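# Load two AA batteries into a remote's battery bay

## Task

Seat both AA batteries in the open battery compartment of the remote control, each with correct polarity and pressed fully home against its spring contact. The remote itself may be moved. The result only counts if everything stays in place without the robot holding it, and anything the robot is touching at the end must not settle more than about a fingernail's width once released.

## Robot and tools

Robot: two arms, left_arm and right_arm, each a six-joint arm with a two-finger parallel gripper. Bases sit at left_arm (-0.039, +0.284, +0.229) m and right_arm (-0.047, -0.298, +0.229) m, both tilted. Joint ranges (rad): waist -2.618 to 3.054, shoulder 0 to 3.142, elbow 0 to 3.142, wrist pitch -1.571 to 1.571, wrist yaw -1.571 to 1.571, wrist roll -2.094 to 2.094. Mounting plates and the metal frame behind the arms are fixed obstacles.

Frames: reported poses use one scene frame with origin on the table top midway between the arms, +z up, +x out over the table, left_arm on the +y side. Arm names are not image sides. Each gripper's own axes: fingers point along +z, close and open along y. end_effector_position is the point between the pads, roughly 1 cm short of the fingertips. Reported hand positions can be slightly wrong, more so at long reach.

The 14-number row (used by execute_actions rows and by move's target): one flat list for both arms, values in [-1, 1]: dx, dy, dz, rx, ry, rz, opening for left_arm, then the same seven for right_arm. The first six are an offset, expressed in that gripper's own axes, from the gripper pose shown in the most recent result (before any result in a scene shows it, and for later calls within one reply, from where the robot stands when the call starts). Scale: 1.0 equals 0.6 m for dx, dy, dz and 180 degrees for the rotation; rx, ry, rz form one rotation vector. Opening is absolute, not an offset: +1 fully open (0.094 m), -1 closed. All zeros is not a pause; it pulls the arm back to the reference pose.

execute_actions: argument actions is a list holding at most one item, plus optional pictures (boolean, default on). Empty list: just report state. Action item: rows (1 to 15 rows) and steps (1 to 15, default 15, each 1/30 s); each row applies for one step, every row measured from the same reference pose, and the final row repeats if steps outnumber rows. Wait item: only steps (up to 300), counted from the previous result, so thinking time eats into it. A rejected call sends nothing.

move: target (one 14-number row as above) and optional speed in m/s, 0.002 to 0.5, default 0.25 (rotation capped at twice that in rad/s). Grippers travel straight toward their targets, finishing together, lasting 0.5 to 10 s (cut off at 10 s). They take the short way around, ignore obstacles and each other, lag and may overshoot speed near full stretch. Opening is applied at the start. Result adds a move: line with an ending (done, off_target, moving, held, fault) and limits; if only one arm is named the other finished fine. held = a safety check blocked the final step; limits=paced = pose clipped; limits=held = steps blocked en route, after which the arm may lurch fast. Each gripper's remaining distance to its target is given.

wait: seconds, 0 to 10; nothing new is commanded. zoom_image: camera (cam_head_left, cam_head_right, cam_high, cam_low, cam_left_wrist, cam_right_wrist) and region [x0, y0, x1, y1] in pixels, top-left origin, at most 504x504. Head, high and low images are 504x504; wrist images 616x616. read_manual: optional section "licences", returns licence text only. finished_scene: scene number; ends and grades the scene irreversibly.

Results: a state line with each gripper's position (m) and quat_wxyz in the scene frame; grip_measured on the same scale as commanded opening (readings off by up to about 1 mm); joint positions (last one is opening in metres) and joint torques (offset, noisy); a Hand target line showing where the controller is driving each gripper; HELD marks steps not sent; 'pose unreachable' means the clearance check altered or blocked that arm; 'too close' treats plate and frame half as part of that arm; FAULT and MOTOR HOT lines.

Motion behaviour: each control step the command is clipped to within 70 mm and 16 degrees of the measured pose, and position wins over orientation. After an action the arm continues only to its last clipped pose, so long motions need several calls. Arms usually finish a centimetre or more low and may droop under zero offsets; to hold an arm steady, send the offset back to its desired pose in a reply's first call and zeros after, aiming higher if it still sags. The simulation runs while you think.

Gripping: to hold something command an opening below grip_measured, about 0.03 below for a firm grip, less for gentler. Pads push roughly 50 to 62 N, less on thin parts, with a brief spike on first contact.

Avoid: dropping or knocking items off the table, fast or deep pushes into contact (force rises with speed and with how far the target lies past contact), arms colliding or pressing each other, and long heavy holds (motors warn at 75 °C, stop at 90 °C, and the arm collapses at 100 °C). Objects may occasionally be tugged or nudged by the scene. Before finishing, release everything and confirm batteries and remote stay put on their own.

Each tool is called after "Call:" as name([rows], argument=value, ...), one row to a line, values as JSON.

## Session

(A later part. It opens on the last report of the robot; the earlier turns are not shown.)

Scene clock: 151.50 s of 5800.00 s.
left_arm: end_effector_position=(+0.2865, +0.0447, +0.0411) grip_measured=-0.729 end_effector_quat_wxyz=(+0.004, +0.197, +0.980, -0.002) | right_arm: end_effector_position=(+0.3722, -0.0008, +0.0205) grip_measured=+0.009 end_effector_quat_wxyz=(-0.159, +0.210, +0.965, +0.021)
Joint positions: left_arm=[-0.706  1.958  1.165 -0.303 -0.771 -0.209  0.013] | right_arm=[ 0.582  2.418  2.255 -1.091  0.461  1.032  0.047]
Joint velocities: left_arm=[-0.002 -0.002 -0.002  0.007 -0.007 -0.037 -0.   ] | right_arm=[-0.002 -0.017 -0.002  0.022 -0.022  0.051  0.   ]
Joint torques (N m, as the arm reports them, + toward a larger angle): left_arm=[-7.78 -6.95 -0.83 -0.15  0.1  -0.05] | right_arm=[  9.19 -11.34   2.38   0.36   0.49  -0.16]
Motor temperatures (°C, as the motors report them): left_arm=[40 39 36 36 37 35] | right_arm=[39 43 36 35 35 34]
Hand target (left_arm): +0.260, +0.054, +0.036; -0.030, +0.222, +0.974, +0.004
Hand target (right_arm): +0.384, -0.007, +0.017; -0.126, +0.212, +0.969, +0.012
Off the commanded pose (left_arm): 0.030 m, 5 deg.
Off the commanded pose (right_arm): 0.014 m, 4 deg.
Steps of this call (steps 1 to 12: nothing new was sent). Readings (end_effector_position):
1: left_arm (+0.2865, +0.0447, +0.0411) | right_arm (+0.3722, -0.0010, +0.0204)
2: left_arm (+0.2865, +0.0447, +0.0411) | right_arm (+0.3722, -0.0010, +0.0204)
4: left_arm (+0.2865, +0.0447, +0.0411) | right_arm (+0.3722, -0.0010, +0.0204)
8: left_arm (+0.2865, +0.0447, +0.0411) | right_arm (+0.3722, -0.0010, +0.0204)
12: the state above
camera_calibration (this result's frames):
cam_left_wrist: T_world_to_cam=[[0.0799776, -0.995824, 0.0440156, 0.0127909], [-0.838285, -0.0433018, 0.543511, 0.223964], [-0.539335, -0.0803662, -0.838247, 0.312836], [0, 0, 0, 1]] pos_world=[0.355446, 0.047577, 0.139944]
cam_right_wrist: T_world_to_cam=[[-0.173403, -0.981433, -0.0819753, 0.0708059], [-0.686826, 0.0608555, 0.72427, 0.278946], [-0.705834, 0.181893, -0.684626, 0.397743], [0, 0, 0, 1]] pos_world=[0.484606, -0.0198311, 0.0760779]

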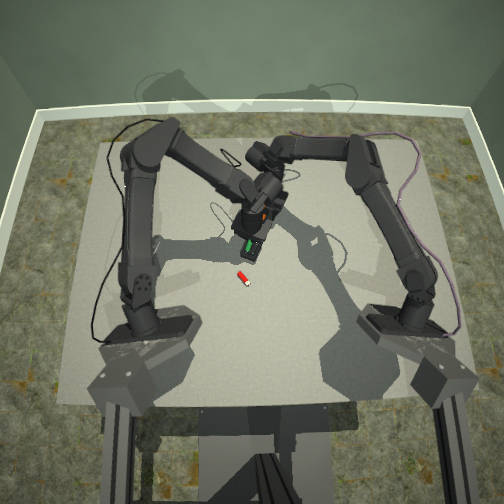

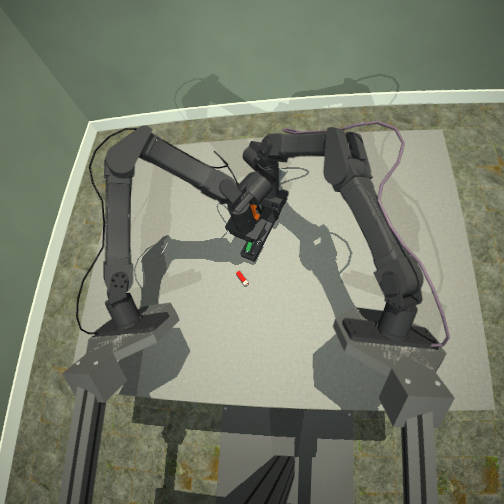

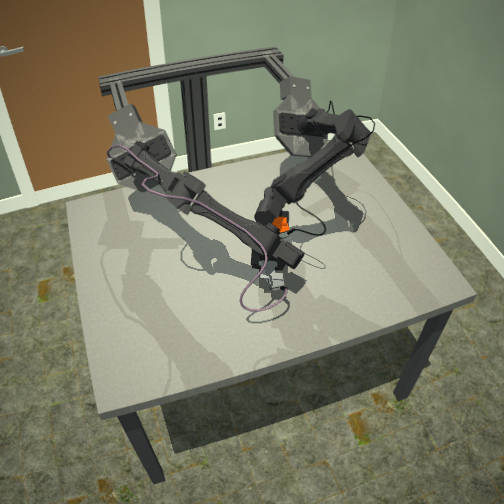

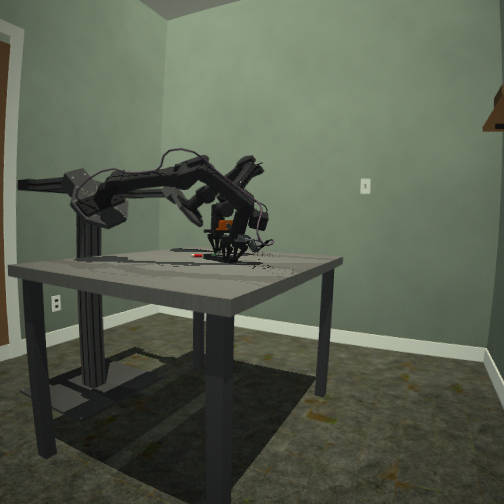

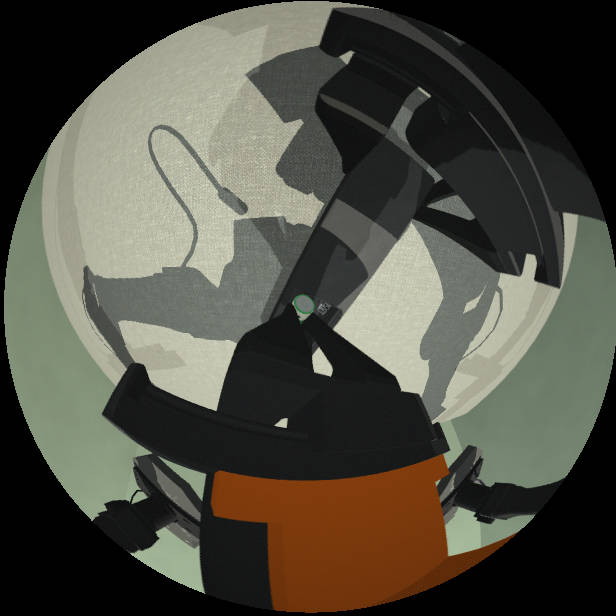

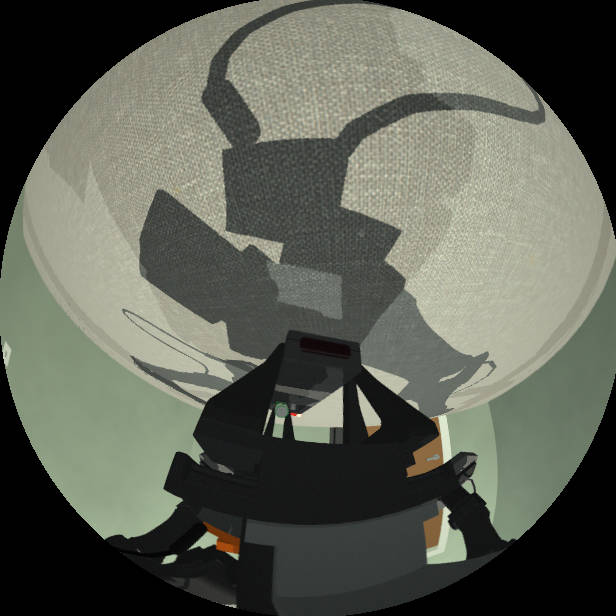

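Call:
execute_actions([
  {"rows":[[0.05,-0.004,0.011,0,0.024,0.018,-0.755,-0.023,0,0,0,-0.023,0,-0.03],[0.052,-0.005,0.014,0,0.026,0.019,-0.755,-0.023,0,0,0,-0.023,0,-0.03],[0.054,-0.006,0.017,0,0.028,0.02,-0.755,-0.023,0,0,0,-0.023,0,-0.03],[0.056,-0.007,0.02,0,0.03,0.021,-0.755,-0.023,0,0,0,-0.023,0,-0.03],[0.058,-0.008,0.023,0,0.032,0.022,-0.755,-0.023,0,0,0,-0.023,0,-0.03],[0.06,-0.009,0.026,0,0.034,0.023,-0.755,-0.023,0,0,0,-0.023,0,-0.03],[0.061,-0.01,0.029,0,0.036,0.024,-0.755,-0.023,0,0,0,-0.023,0,-0.03],[0.062,-0.01,0.032,0,0.037,0.024,-0.755,-0.023,0,0,0,-0.023,0,-0.03],[0.063,-0.01,0.035,0,0.038,0.024,-0.755,-0.023,0,0,0,-0.023,0,-0.03],[0.064,-0.01,0.038,0,0.039,0.024,-0.755,-0.023,0,0,0,-0.023,0,-0.03],[0.065,-0.01,0.041,0,0.04,0.024,-0.755,-0.023,0,0,0,-0.023,0,-0.03],[0.065,-0.01,0.044,0,0.04,0.024,-0.755,-0.023,0,0,0,-0.023,0,-0.03]],"steps":15},
])

Call:
zoom_image(camera="cam_right_wrist", region=[240,350,350,450])

Call:
zoom_image(camera="cam_left_wrist", region=[240,240,370,370])

Scene clock: 157.20 s of 5800.00 s.
left_arm: end_effector_position=(+0.2833, +0.0445, +0.0372) grip_measured=-0.729 end_effector_quat_wxyz=(-0.000, +0.197, +0.980, -0.001) | right_arm: end_effector_position=(+0.3706, -0.0004, +0.0205) grip_measured=+0.009 end_effector_quat_wxyz=(-0.160, +0.206, +0.965, +0.020)
Joint positions: left_arm=[-0.702  1.97   1.165 -0.299 -0.768 -0.211  0.013] | right_arm=[ 0.584  2.418  2.25  -1.091  0.463  1.028  0.047]
Joint velocities: left_arm=[-0.007 -0.007  0.002  0.007  0.007  0.037 -0.001] | right_arm=[-0.002 -0.017  0.012  0.037 -0.037 -0.022  0.   ]
Joint torques (N m, as the arm reports them, + toward a larger angle): left_arm=[-5.4  -2.81  1.01 -0.33  0.3   0.03] | right_arm=[  9.09 -11.37   2.67   0.35   0.5   -0.13]
Motor temperatures (°C, as the motors report them): left_arm=[40 39 36 36 37 35] | right_arm=[39 43 36 35 35 34]
Hand target (left_arm): +0.248, +0.056, +0.017; -0.057, +0.232, +0.971, +0.009
Hand target (right_arm): +0.384, -0.006, +0.017; -0.126, +0.210, +0.969, +0.012
Off the commanded pose (left_arm): 0.043 m, 8 deg.
Off the commanded pose (right_arm): 0.015 m, 4 deg.
Steps of this call (steps 1 to 90: nothing new was sent; then 2.20 s passed at rest; steps 91 to 105: all 15 steps of this action). Readings (end_effector_position):
91: left_arm (+0.2865, +0.0447, +0.0411) | right_arm (+0.3722, -0.0008, +0.0205)
92: left_arm (+0.2865, +0.0447, +0.0411) | right_arm (+0.3722, -0.0008, +0.0205)
94: left_arm (+0.2864, +0.0448, +0.0411) | right_arm (+0.3722, -0.0008, +0.0205)
98: left_arm (+0.2844, +0.0450, +0.0390) | right_arm (+0.3721, -0.0007, +0.0207)
105: the state above
camera_calibration (this result's frames):
cam_left_wrist: T_world_to_cam=[[0.079686, -0.996021, 0.0399058, 0.0133166], [-0.834083, -0.0447014, 0.549825, 0.22203], [-0.545854, -0.0770982, -0.834326, 0.309292], [0, 0, 0, 1]] pos_world=[0.352959, 0.0470345, 0.135442]
cam_right_wrist: T_world_to_cam=[[-0.166126, -0.982726, -0.0815556, 0.0681726], [-0.686464, 0.0558756, 0.725014, 0.277665], [-0.707933, 0.176428, -0.683889, 0.397225], [0, 0, 0, 1]] pos_world=[0.483141, -0.0186015, 0.075907]

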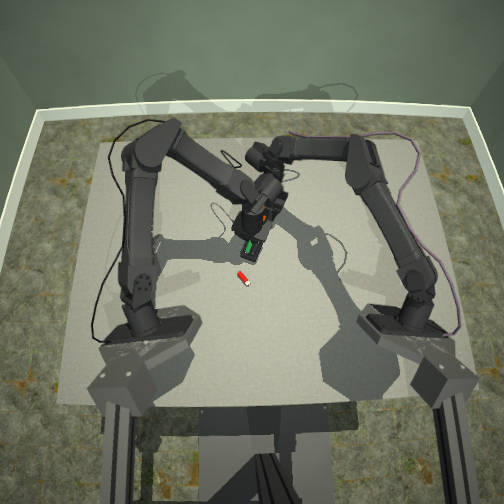

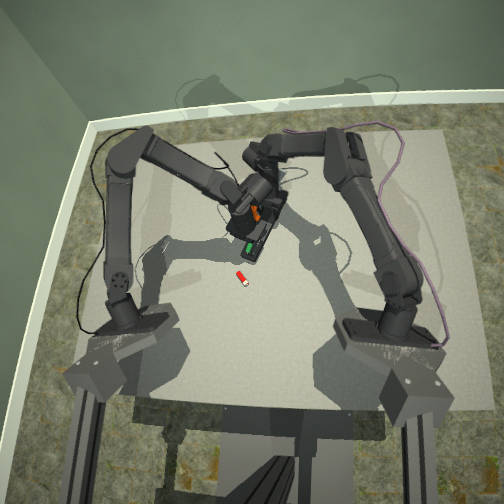

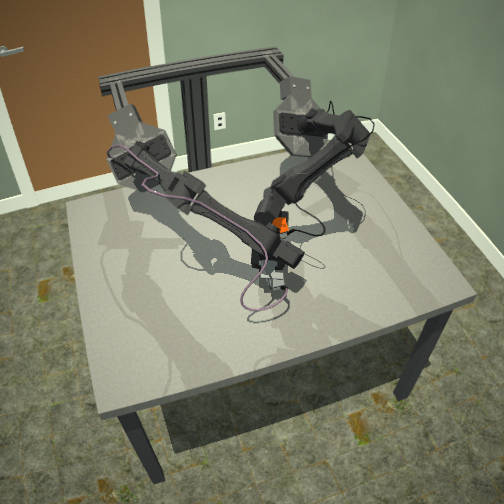

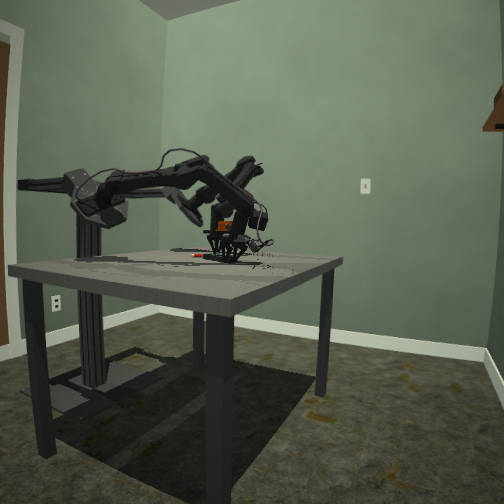

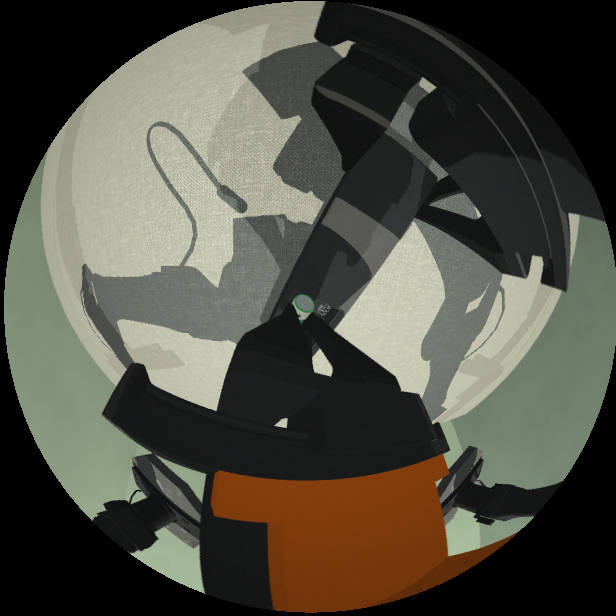

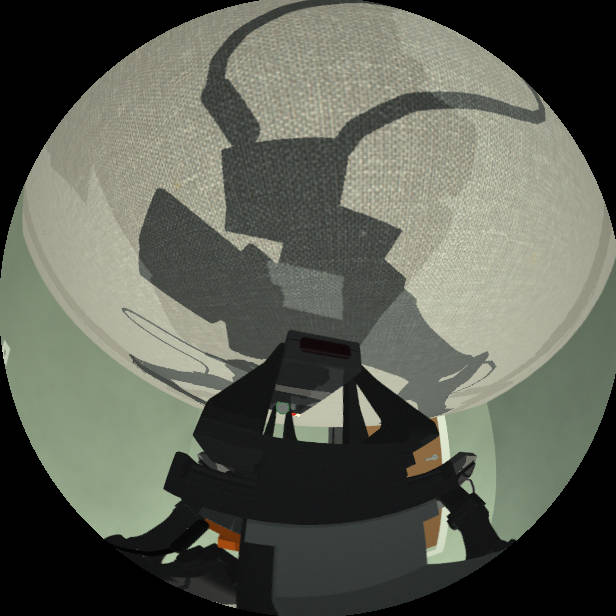

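Region (240, 350, 350, 450) of cam_right_wrist's 616x616 image, scaled by 4.582, with more detail than that image has; it fills the top 458 rows of this view, and the rest is white.

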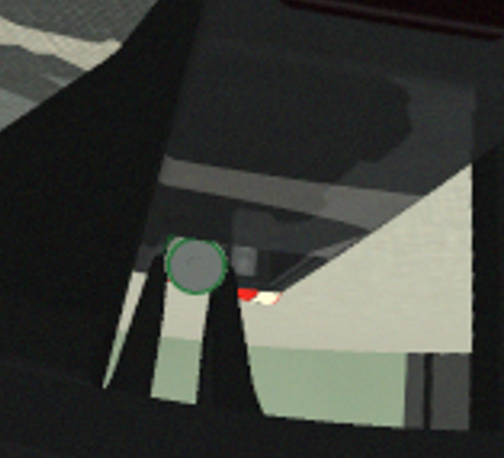

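Region (240, 240, 370, 370) of cam_left_wrist's 616x616 image, scaled by 3.877, with more detail than that image has.

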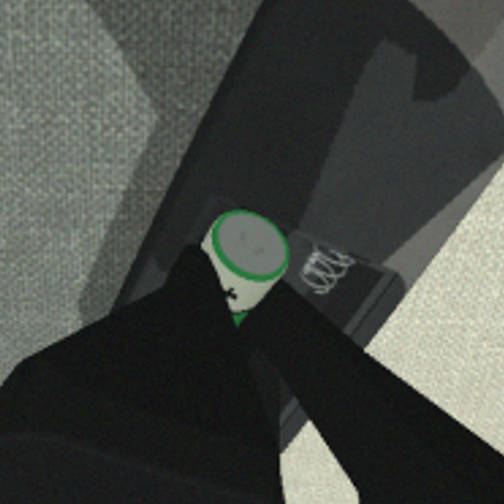

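Call:
execute_actions([
  {"rows":[[0.061,-0.006,0.04,0,0.037,0.023,-0.752,-0.026,0,0,0,-0.023,0,-0.03],[0.061,-0.005,0.043,0,0.037,0.023,-0.75,-0.027,0,0,0,-0.023,0,-0.03],[0.061,-0.004,0.046,0,0.037,0.023,-0.748,-0.028,0,0,0,-0.023,0,-0.03],[0.061,-0.004,0.049,0,0.037,0.023,-0.748,-0.029,0,0,0,-0.023,0,-0.03],[0.061,-0.004,0.052,0,0.037,0.023,-0.748,-0.03,0,0,0,-0.023,0,-0.03],[0.061,-0.004,0.055,0,0.037,0.023,-0.748,-0.03,0,0,0,-0.023,0,-0.03],[0.061,-0.004,0.058,0,0.037,0.023,-0.748,-0.03,0,0,0,-0.023,0,-0.03],[0.061,-0.004,0.061,0,0.037,0.023,-0.748,-0.03,0,0,0,-0.023,0,-0.03],[0.061,-0.004,0.064,0,0.037,0.023,-0.748,-0.03,0,0,0,-0.023,0,-0.03]],"steps":15},
])

Call:
zoom_image(camera="cam_right_wrist", region=[240,350,350,450])

Call:
zoom_image(camera="cam_left_wrist", region=[240,240,370,370])

Scene clock: 163.33 s of 5800.00 s.
left_arm: end_effector_position=(+0.2833, +0.0449, +0.0363) grip_measured=-0.729 end_effector_quat_wxyz=(-0.002, +0.204, +0.979, -0.002) | right_arm: end_effector_position=(+0.3706, -0.0004, +0.0205) grip_measured=+0.009 end_effector_quat_wxyz=(-0.160, +0.206, +0.965, +0.020)
Joint positions: left_arm=[-0.698  1.97   1.165 -0.298 -0.763 -0.194  0.013] | right_arm=[ 0.584  2.418  2.25  -1.091  0.463  1.028  0.047]
Joint velocities: left_arm=[-0.022  0.002  0.002  0.007  0.007 -0.022 -0.   ] | right_arm=[-0.007 -0.012 -0.007  0.081 -0.037  0.037 -0.   ]
Joint torques (N m, as the arm reports them, + toward a larger angle): left_arm=[-2.76 -1.42  0.3   0.2   0.37  0.17] | right_arm=[  8.67 -10.84   3.66   0.27   0.48  -0.21]
Motor temperatures (°C, as the motors report them): left_arm=[39 39 36 36 37 35] | right_arm=[39 44 36 35 35 34]
Hand target (left_arm): +0.247, +0.059, +0.004; -0.058, +0.230, +0.971, +0.009
Hand target (right_arm): +0.386, -0.008, +0.016; -0.126, +0.207, +0.970, +0.012
Off the commanded pose (left_arm): 0.052 m, 7 deg.
Off the commanded pose (right_arm): 0.018 m, 4 deg.
Steps of this call (steps 1 to 90: nothing new was sent; then 2.63 s passed at rest; steps 91 to 105: all 15 steps of this action). Readings (end_effector_position):
91: left_arm (+0.2833, +0.0445, +0.0372) | right_arm (+0.3706, -0.0004, +0.0205)
92: left_arm (+0.2833, +0.0447, +0.0371) | right_arm (+0.3706, -0.0004, +0.0205)
94: left_arm (+0.2832, +0.0447, +0.0368) | right_arm (+0.3706, -0.0004, +0.0205)
98: left_arm (+0.2833, +0.0448, +0.0365) | right_arm (+0.3706, -0.0004, +0.0205)
105: the state above
camera_calibration (this result's frames):
cam_left_wrist: T_world_to_cam=[[0.0658145, -0.996964, 0.0416119, 0.0176376], [-0.832861, -0.0319181, 0.552561, 0.221492], [-0.549555, -0.0710235, -0.832433, 0.309289], [0, 0, 0, 1]] pos_world=[0.353283, 0.0466204, 0.134341]
cam_right_wrist: T_world_to_cam=[[-0.165408, -0.982828, -0.0817936, 0.0679116], [-0.686562, 0.0552131, 0.724972, 0.277702], [-0.708006, 0.176073, -0.683905, 0.397252], [0, 0, 0, 1]] pos_world=[0.48315, -0.0185327, 0.0759119]

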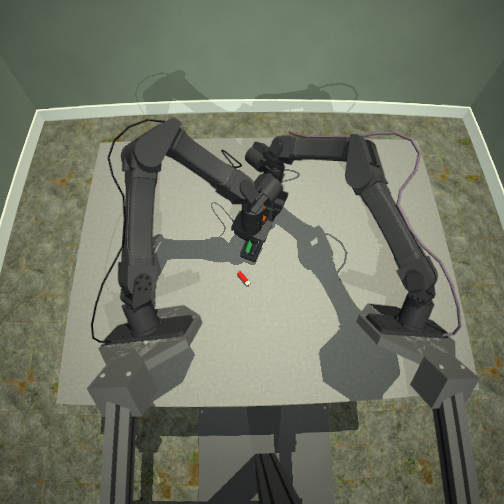

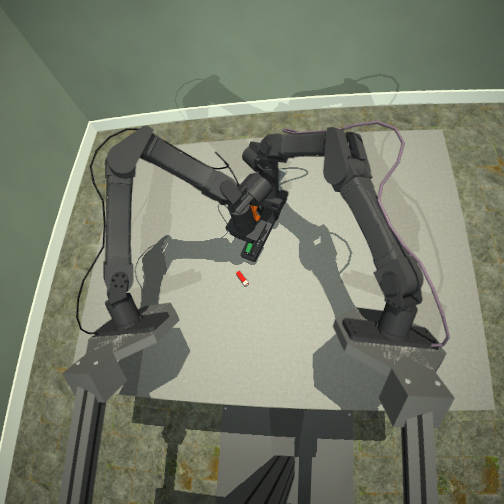

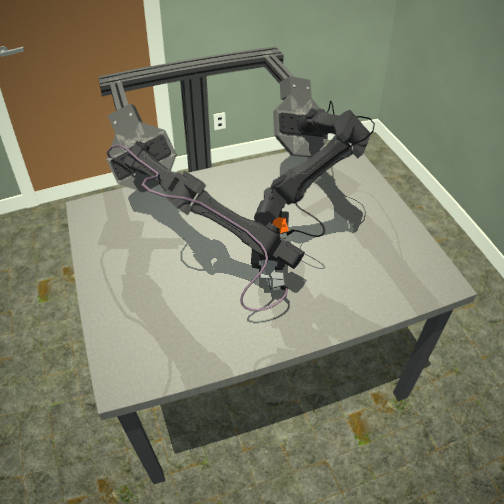

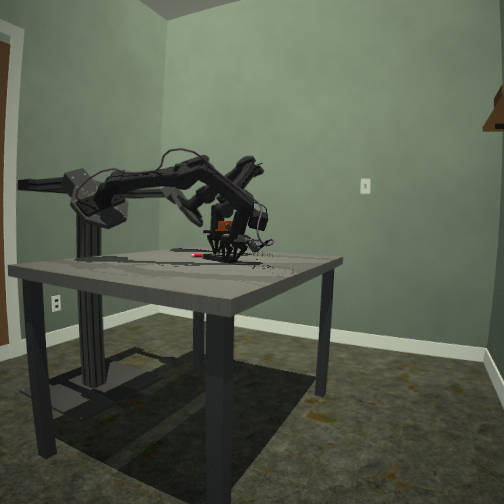

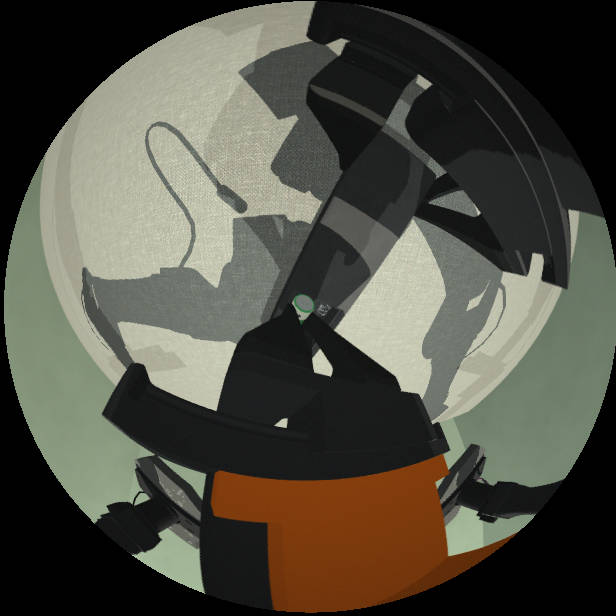

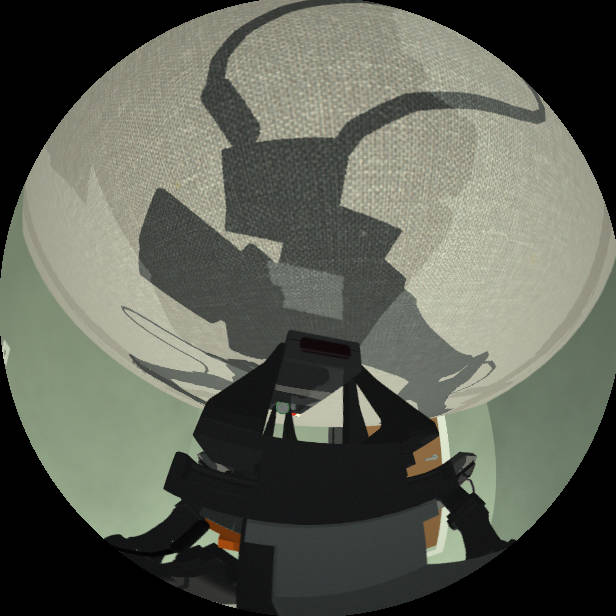

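Region (240, 350, 350, 450) of cam_right_wrist's 616x616 image, scaled by 4.582, with more detail than that image has; it fills the top 458 rows of this view, and the rest is white.

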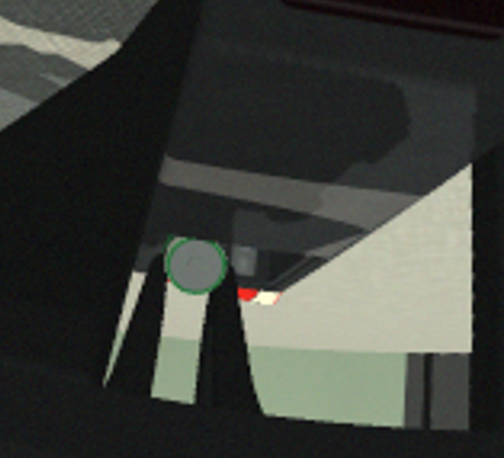

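Region (240, 240, 370, 370) of cam_left_wrist's 616x616 image, scaled by 3.877, with more detail than that image has.

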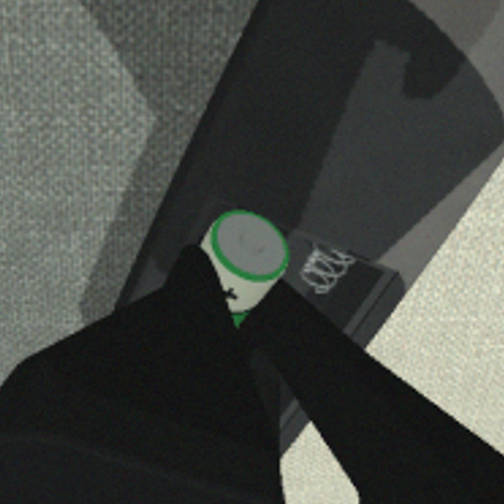

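Call:
execute_actions([
  {"rows":[[0.062,-0.004,0.056,0,0.037,0.018,-0.755,-0.031,0,0,0,-0.024,0,-0.03],[0.064,-0.004,0.05,0,0.038,0.018,-0.76,-0.032,0,0,0,-0.025,0,-0.03],[0.066,-0.004,0.044,0,0.04,0.019,-0.76,-0.033,0,0,0,-0.026,0,-0.03],[0.068,-0.004,0.038,0,0.042,0.02,-0.76,-0.034,0,0,0,-0.027,0,-0.03],[0.07,-0.004,0.032,0,0.043,0.021,-0.76,-0.035,0,0,0,-0.028,0,-0.03],[0.072,-0.004,0.028,0,0.044,0.022,-0.76,-0.036,0,0,0,-0.029,0,-0.03],[0.074,-0.004,0.026,0,0.045,0.023,-0.76,-0.037,0,0,0,-0.03,0,-0.03],[0.076,-0.004,0.026,0,0.046,0.024,-0.76,-0.038,0,0,0,-0.031,0,-0.03],[0.078,-0.004,0.026,0,0.047,0.024,-0.76,-0.039,0,0,0,-0.032,0,-0.03],[0.08,-0.004,0.026,0,0.048,0.024,-0.76,-0.04,0,0,0,-0.033,0,-0.03]],"steps":15},
])

Call:
zoom_image(camera="cam_right_wrist", region=[240,350,350,450])

Call:
zoom_image(camera="cam_left_wrist", region=[240,240,370,370])

Call:
zoom_image(camera="cam_head_left", region=[215,195,295,275])

Scene clock: 170.27 s of 5800.00 s.
left_arm: end_effector_position=(+0.2820, +0.0449, +0.0368) grip_measured=-0.729 end_effector_quat_wxyz=(-0.003, +0.194, +0.981, -0.002) | right_arm: end_effector_position=(+0.3708, -0.0006, +0.0204) grip_measured=+0.009 end_effector_quat_wxyz=(-0.159, +0.204, +0.966, +0.020)
Joint positions: left_arm=[-0.7    1.97   1.165 -0.304 -0.762 -0.219  0.013] | right_arm=[ 0.584  2.418  2.25  -1.091  0.464  1.024  0.047]
Joint velocities: left_arm=[ 0.002 -0.002 -0.002 -0.007  0.022  0.007 -0.   ] | right_arm=[-0.007  0.002 -0.007 -0.007 -0.051 -0.022  0.   ]
Joint torques (N m, as the arm reports them, + toward a larger angle): left_arm=[-6.02 -4.56  0.06 -0.87  0.34 -0.07] | right_arm=[  8.63 -11.11   3.33   0.44   0.74  -0.26]
Motor temperatures (°C, as the motors report them): left_arm=[39 39 36 36 37 35] | right_arm=[39 44 36 35 35 34]
Hand target (left_arm): +0.240, +0.063, +0.023; -0.074, +0.239, +0.968, +0.012
Hand target (right_arm): +0.391, -0.010, +0.014; -0.113, +0.207, +0.972, +0.008
Off the commanded pose (left_arm): 0.050 m, 10 deg.
Off the commanded pose (right_arm): 0.024 m, 6 deg.
Steps of this call (steps 1 to 90: nothing new was sent; then 3.43 s passed at rest; steps 91 to 105: all 15 steps of this action). Readings (end_effector_position):
91: left_arm (+0.2833, +0.0449, +0.0363) | right_arm (+0.3706, -0.0004, +0.0205)
92: left_arm (+0.2832, +0.0449, +0.0363) | right_arm (+0.3706, -0.0004, +0.0205)
94: left_arm (+0.2829, +0.0452, +0.0363) | right_arm (+0.3706, -0.0005, +0.0205)
98: left_arm (+0.2824, +0.0449, +0.0367) | right_arm (+0.3707, -0.0006, +0.0204)
105: the state above
camera_calibration (this result's frames):
cam_left_wrist: T_world_to_cam=[[0.0855923, -0.995511, 0.0404051, 0.0120789], [-0.830162, -0.0488346, 0.555379, 0.220084], [-0.550913, -0.081079, -0.830615, 0.309785], [0, 0, 0, 1]] pos_world=[0.352336, 0.0478894, 0.134594]
cam_right_wrist: T_world_to_cam=[[-0.16205, -0.983371, -0.0819888, 0.0665328], [-0.687829, 0.0529892, 0.723936, 0.27841], [-0.707553, 0.173708, -0.684978, 0.397227], [0, 0, 0, 1]] pos_world=[0.483339, -0.0183279, 0.0759959]

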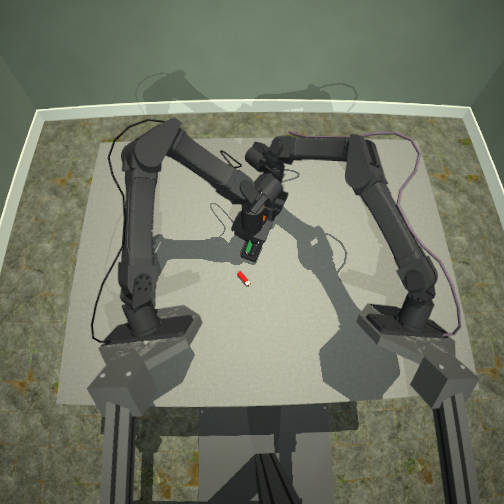

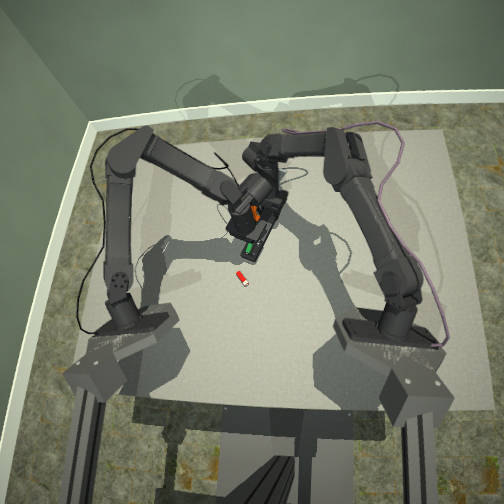

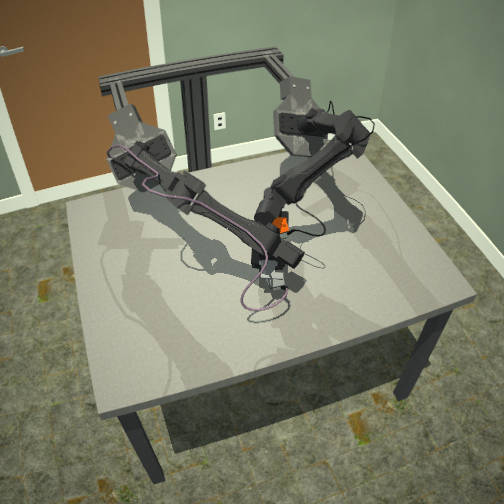

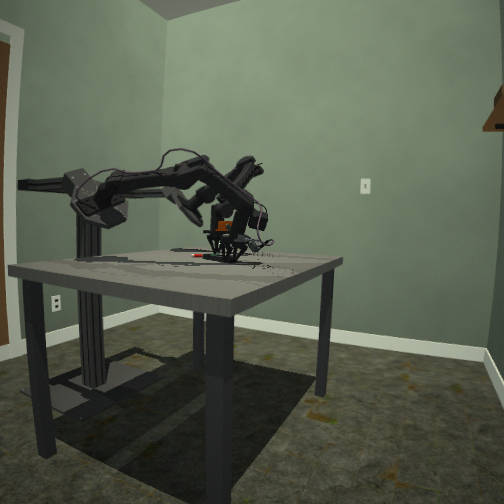

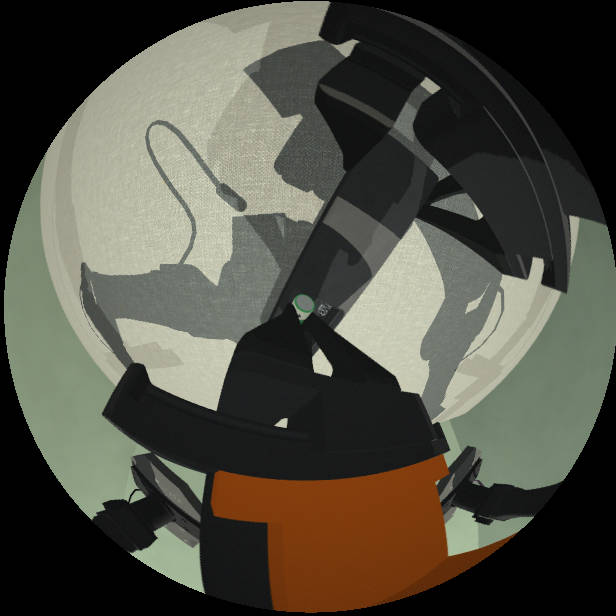

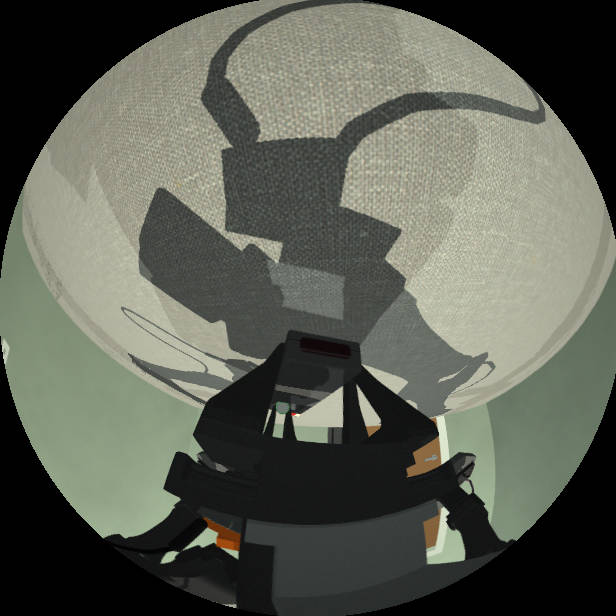

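Region (240, 350, 350, 450) of cam_right_wrist's 616x616 image, scaled by 4.582, with more detail than that image has; it fills the top 458 rows of this view, and the rest is white.

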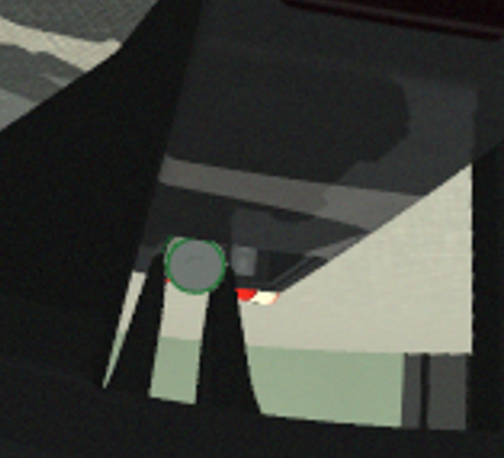

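Region (240, 240, 370, 370) of cam_left_wrist's 616x616 image, scaled by 3.877, with more detail than that image has.

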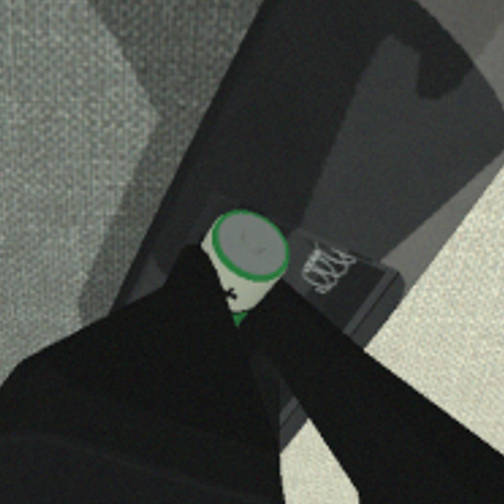

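Region (215, 195, 295, 275) of cam_head_left's 504x504 image, scaled by 6.300, with more detail than that image has.

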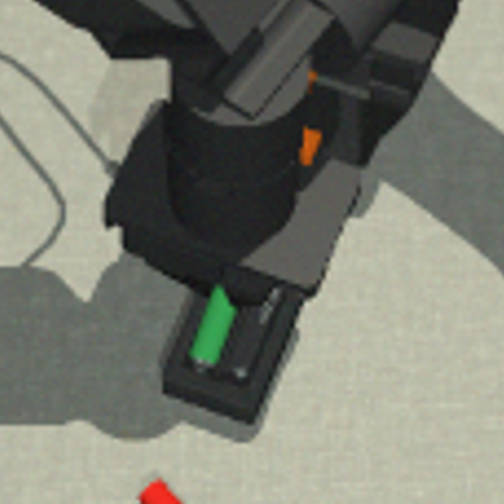

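Call:
execute_actions([
  {"rows":[[0.08,-0.002,0.029,0,0.049,0.03,-0.76,-0.04,0,0,0,-0.033,0,-0.03],[0.081,-0.002,0.032,0,0.051,0.03,-0.76,-0.041,0,0,0,-0.034,0,-0.03],[0.082,-0.002,0.035,0,0.053,0.03,-0.76,-0.042,0,0,0,-0.035,0,-0.03],[0.083,-0.002,0.038,0,0.055,0.03,-0.76,-0.043,0,0,0,-0.036,0,-0.03],[0.084,-0.002,0.041,0,0.057,0.03,-0.76,-0.044,0,0,0,-0.037,0,-0.03],[0.085,-0.002,0.044,0,0.059,0.03,-0.76,-0.045,0,0,0,-0.038,0,-0.03],[0.086,-0.002,0.047,0,0.061,0.03,-0.76,-0.045,0,0,0,-0.038,0,-0.03],[0.087,-0.002,0.05,0,0.063,0.03,-0.76,-0.045,0,0,0,-0.038,0,-0.03],[0.088,-0.002,0.053,0,0.065,0.03,-0.76,-0.045,0,0,0,-0.038,0,-0.03]],"steps":15},
])

Call:
zoom_image(camera="cam_right_wrist", region=[240,350,350,450])

Call:
zoom_image(camera="cam_left_wrist", region=[240,240,370,370])

Scene clock: 174.47 s of 5800.00 s.
left_arm: end_effector_position=(+0.2802, +0.0446, +0.0337) grip_measured=-0.733 end_effector_quat_wxyz=(-0.019, +0.192, +0.981, -0.005) | right_arm: end_effector_position=(+0.3709, -0.0005, +0.0206) grip_measured=+0.009 end_effector_quat_wxyz=(-0.158, +0.200, +0.967, +0.020)
Joint positions: left_arm=[-0.69   1.983  1.192 -0.345 -0.741 -0.236  0.013] | right_arm=[ 0.585  2.418  2.25  -1.091  0.467  1.017  0.047]
Joint velocities: left_arm=[ 0.012  0.007  0.022 -0.007 -0.022  0.007 -0.   ] | right_arm=[-0.007  0.002  0.002 -0.037 -0.022 -0.007  0.   ]
Joint torques (N m, as the arm reports them, + toward a larger angle): left_arm=[-4.06 -2.16  0.53 -0.86  0.4   0.01] | right_arm=[  8.47 -11.23   3.15   0.54   0.86  -0.27]
Motor temperatures (°C, as the motors report them): left_arm=[39 39 36 36 37 35] | right_arm=[39 44 36 35 35 34]
Hand target (left_arm): +0.233, +0.066, +0.010; -0.102, +0.237, +0.966, +0.015
Hand target (right_arm): +0.394, -0.012, +0.014; -0.106, +0.206, +0.973, +0.005
Off the commanded pose (left_arm): 0.059 m, 12 deg.
Off the commanded pose (right_arm): 0.027 m, 7 deg.
Steps of this call (steps 1 to 90: nothing new was sent; then 0.70 s passed at rest; steps 91 to 105: all 15 steps of this action). Readings (end_effector_position):
91: left_arm (+0.2819, +0.0449, +0.0368) | right_arm (+0.3708, -0.0006, +0.0204)
92: left_arm (+0.2818, +0.0448, +0.0368) | right_arm (+0.3708, -0.0006, +0.0204)
94: left_arm (+0.2815, +0.0446, +0.0368) | right_arm (+0.3708, -0.0005, +0.0206)
98: left_arm (+0.2802, +0.0451, +0.0334) | right_arm (+0.3708, -0.0005, +0.0207)
105: the state above
camera_calibration (this result's frames):
cam_left_wrist: T_world_to_cam=[[0.0908662, -0.995172, 0.0370952, 0.0107152], [-0.812266, -0.0525118, 0.580918, 0.214553], [-0.576165, -0.0829169, -0.813116, 0.312827], [0, 0, 0, 1]] pos_world=[0.353541, 0.0478687, 0.12933]
cam_right_wrist: T_world_to_cam=[[-0.154218, -0.984533, -0.0831377, 0.0637809], [-0.690061, 0.047105, 0.722216, 0.279153], [-0.707129, 0.168749, -0.686653, 0.397322], [0, 0, 0, 1]] pos_world=[0.483427, -0.0174028, 0.0765162]

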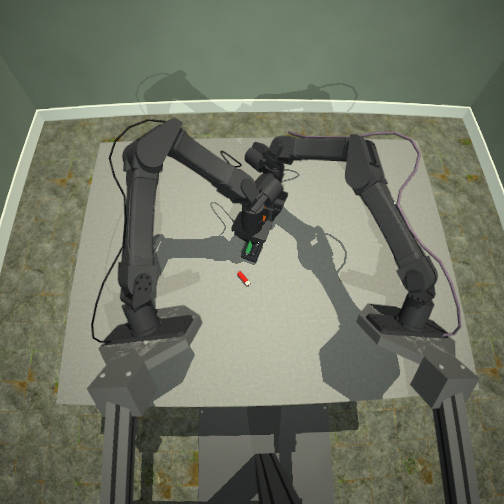

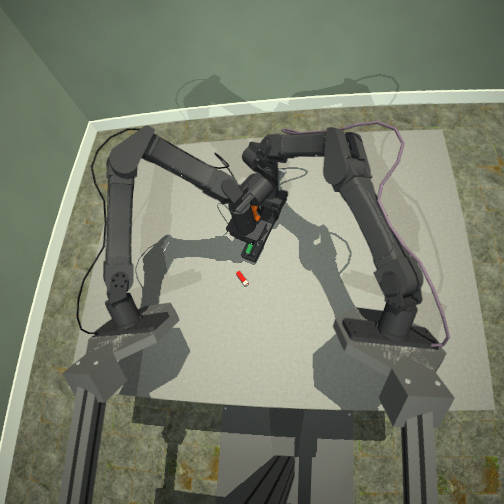

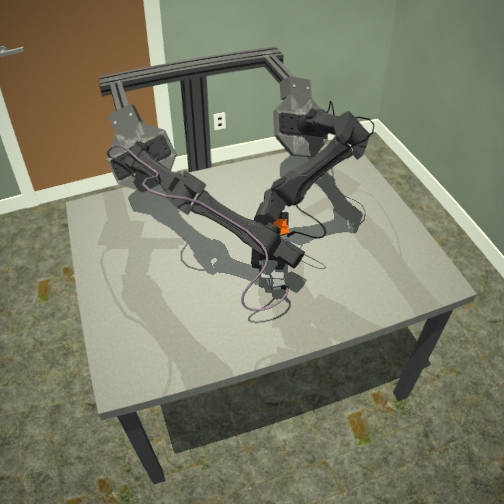

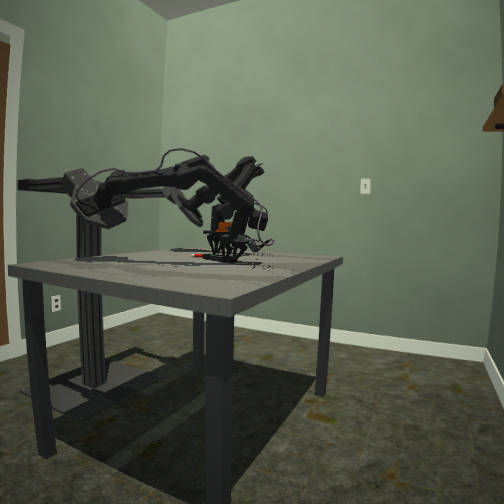

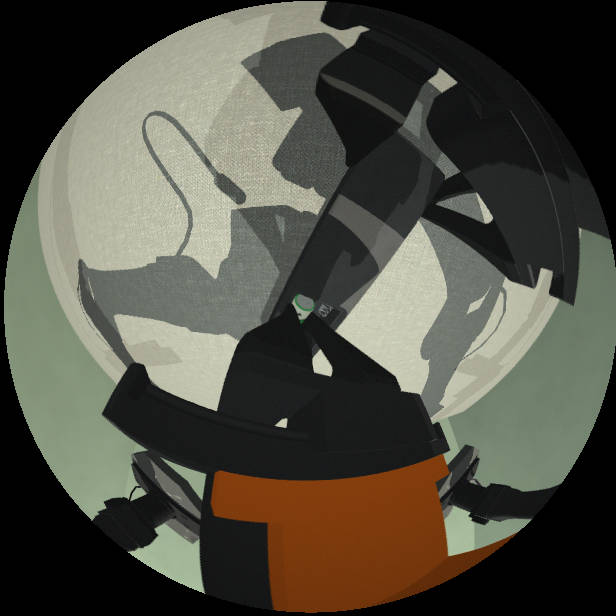

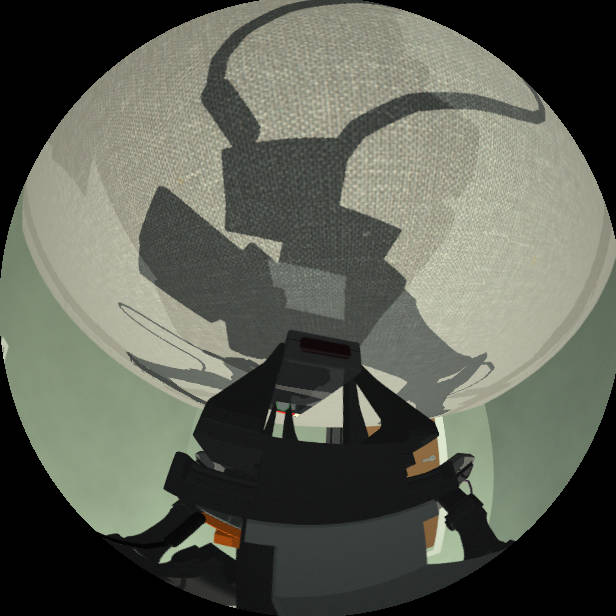

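Region (240, 350, 350, 450) of cam_right_wrist's 616x616 image, scaled by 4.582, with more detail than that image has; it fills the top 458 rows of this view, and the rest is white.

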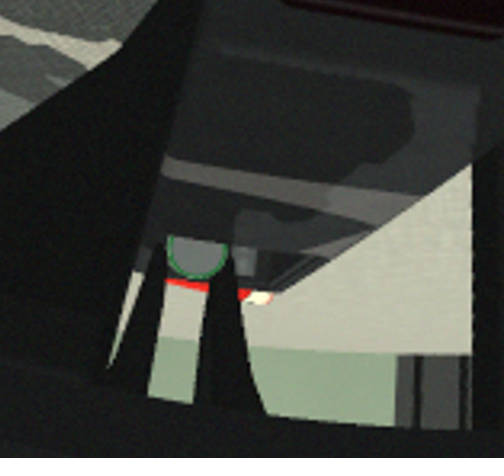

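Region (240, 240, 370, 370) of cam_left_wrist's 616x616 image, scaled by 3.877, with more detail than that image has.

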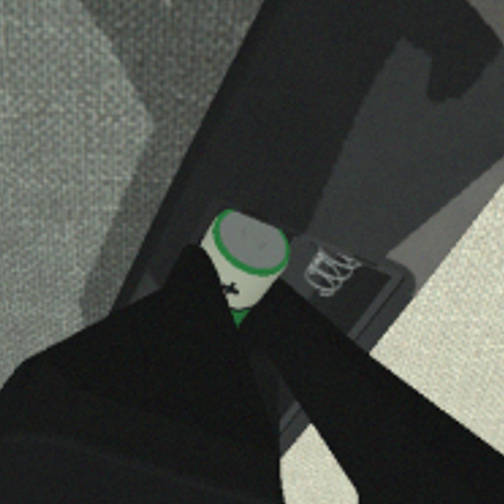

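Call:
execute_actions([
  {"rows":[[0.083,0,0.05,0,0.055,0.03,-0.77,-0.045,0,0,0,-0.036,0,-0.03],[0.083,0,0.048,0,0.055,0.03,-0.78,-0.045,0,0,0,-0.036,0,-0.03],[0.083,0,0.046,0,0.055,0.03,-0.79,-0.045,0,0,0,-0.036,0,-0.03],[0.083,0,0.044,0,0.055,0.03,-0.80,-0.045,0,0,0,-0.036,0,-0.03],[0.083,0,0.044,0,0.055,0.03,-0.81,-0.045,0,0,0,-0.036,0,-0.03],[0.083,0,0.044,0,0.055,0.03,-0.82,-0.045,0,0,0,-0.036,0,-0.03]],"steps":10},
], pictures=false)

Scene clock: 178.07 s of 5800.00 s.
left_arm: end_effector_position=(+0.2800, +0.0446, +0.0336) grip_measured=-0.733 end_effector_quat_wxyz=(-0.020, +0.192, +0.981, -0.006) | right_arm: end_effector_position=(+0.3709, -0.0005, +0.0206) grip_measured=+0.009 end_effector_quat_wxyz=(-0.158, +0.200, +0.967, +0.020)
Joint positions: left_arm=[-0.69   1.984  1.194 -0.348 -0.738 -0.237  0.013] | right_arm=[ 0.585  2.418  2.25  -1.091  0.467  1.017  0.047]
Joint velocities: left_arm=[-0.002  0.002  0.022  0.007 -0.066 -0.007 -0.   ] | right_arm=[-0.007 -0.017 -0.002 -0.022 -0.007  0.051 -0.001]
Joint torques (N m, as the arm reports them, + toward a larger angle): left_arm=[-4.36 -3.21  0.51 -0.88  0.49 -0.02] | right_arm=[  8.48 -11.02   3.59   0.49   0.82  -0.33]
Motor temperatures (°C, as the motors report them): left_arm=[39 38 35 36 37 35] | right_arm=[39 44 36 35 35 34]
Hand target (left_arm): +0.234, +0.065, +0.014; -0.102, +0.235, +0.967, +0.009
Hand target (right_arm): +0.394, -0.011, +0.014; -0.107, +0.202, +0.973, +0.006
Off the commanded pose (left_arm): 0.056 m, 11 deg.
Off the commanded pose (right_arm): 0.027 m, 6 deg.
Steps of this call (steps 1 to 90: nothing new was sent; then 0.27 s passed at rest; steps 91 to 100: all 10 steps of this action). Readings (end_effector_position):
91: left_arm (+0.2803, +0.0447, +0.0336) | right_arm (+0.3709, -0.0005, +0.0206)
92: left_arm (+0.2801, +0.0446, +0.0336) | right_arm (+0.3709, -0.0005, +0.0206)
94: left_arm (+0.2800, +0.0446, +0.0336) | right_arm (+0.3709, -0.0005, +0.0206)
98: left_arm (+0.2800, +0.0446, +0.0336) | right_arm (+0.3709, -0.0005, +0.0206)
100: the state above


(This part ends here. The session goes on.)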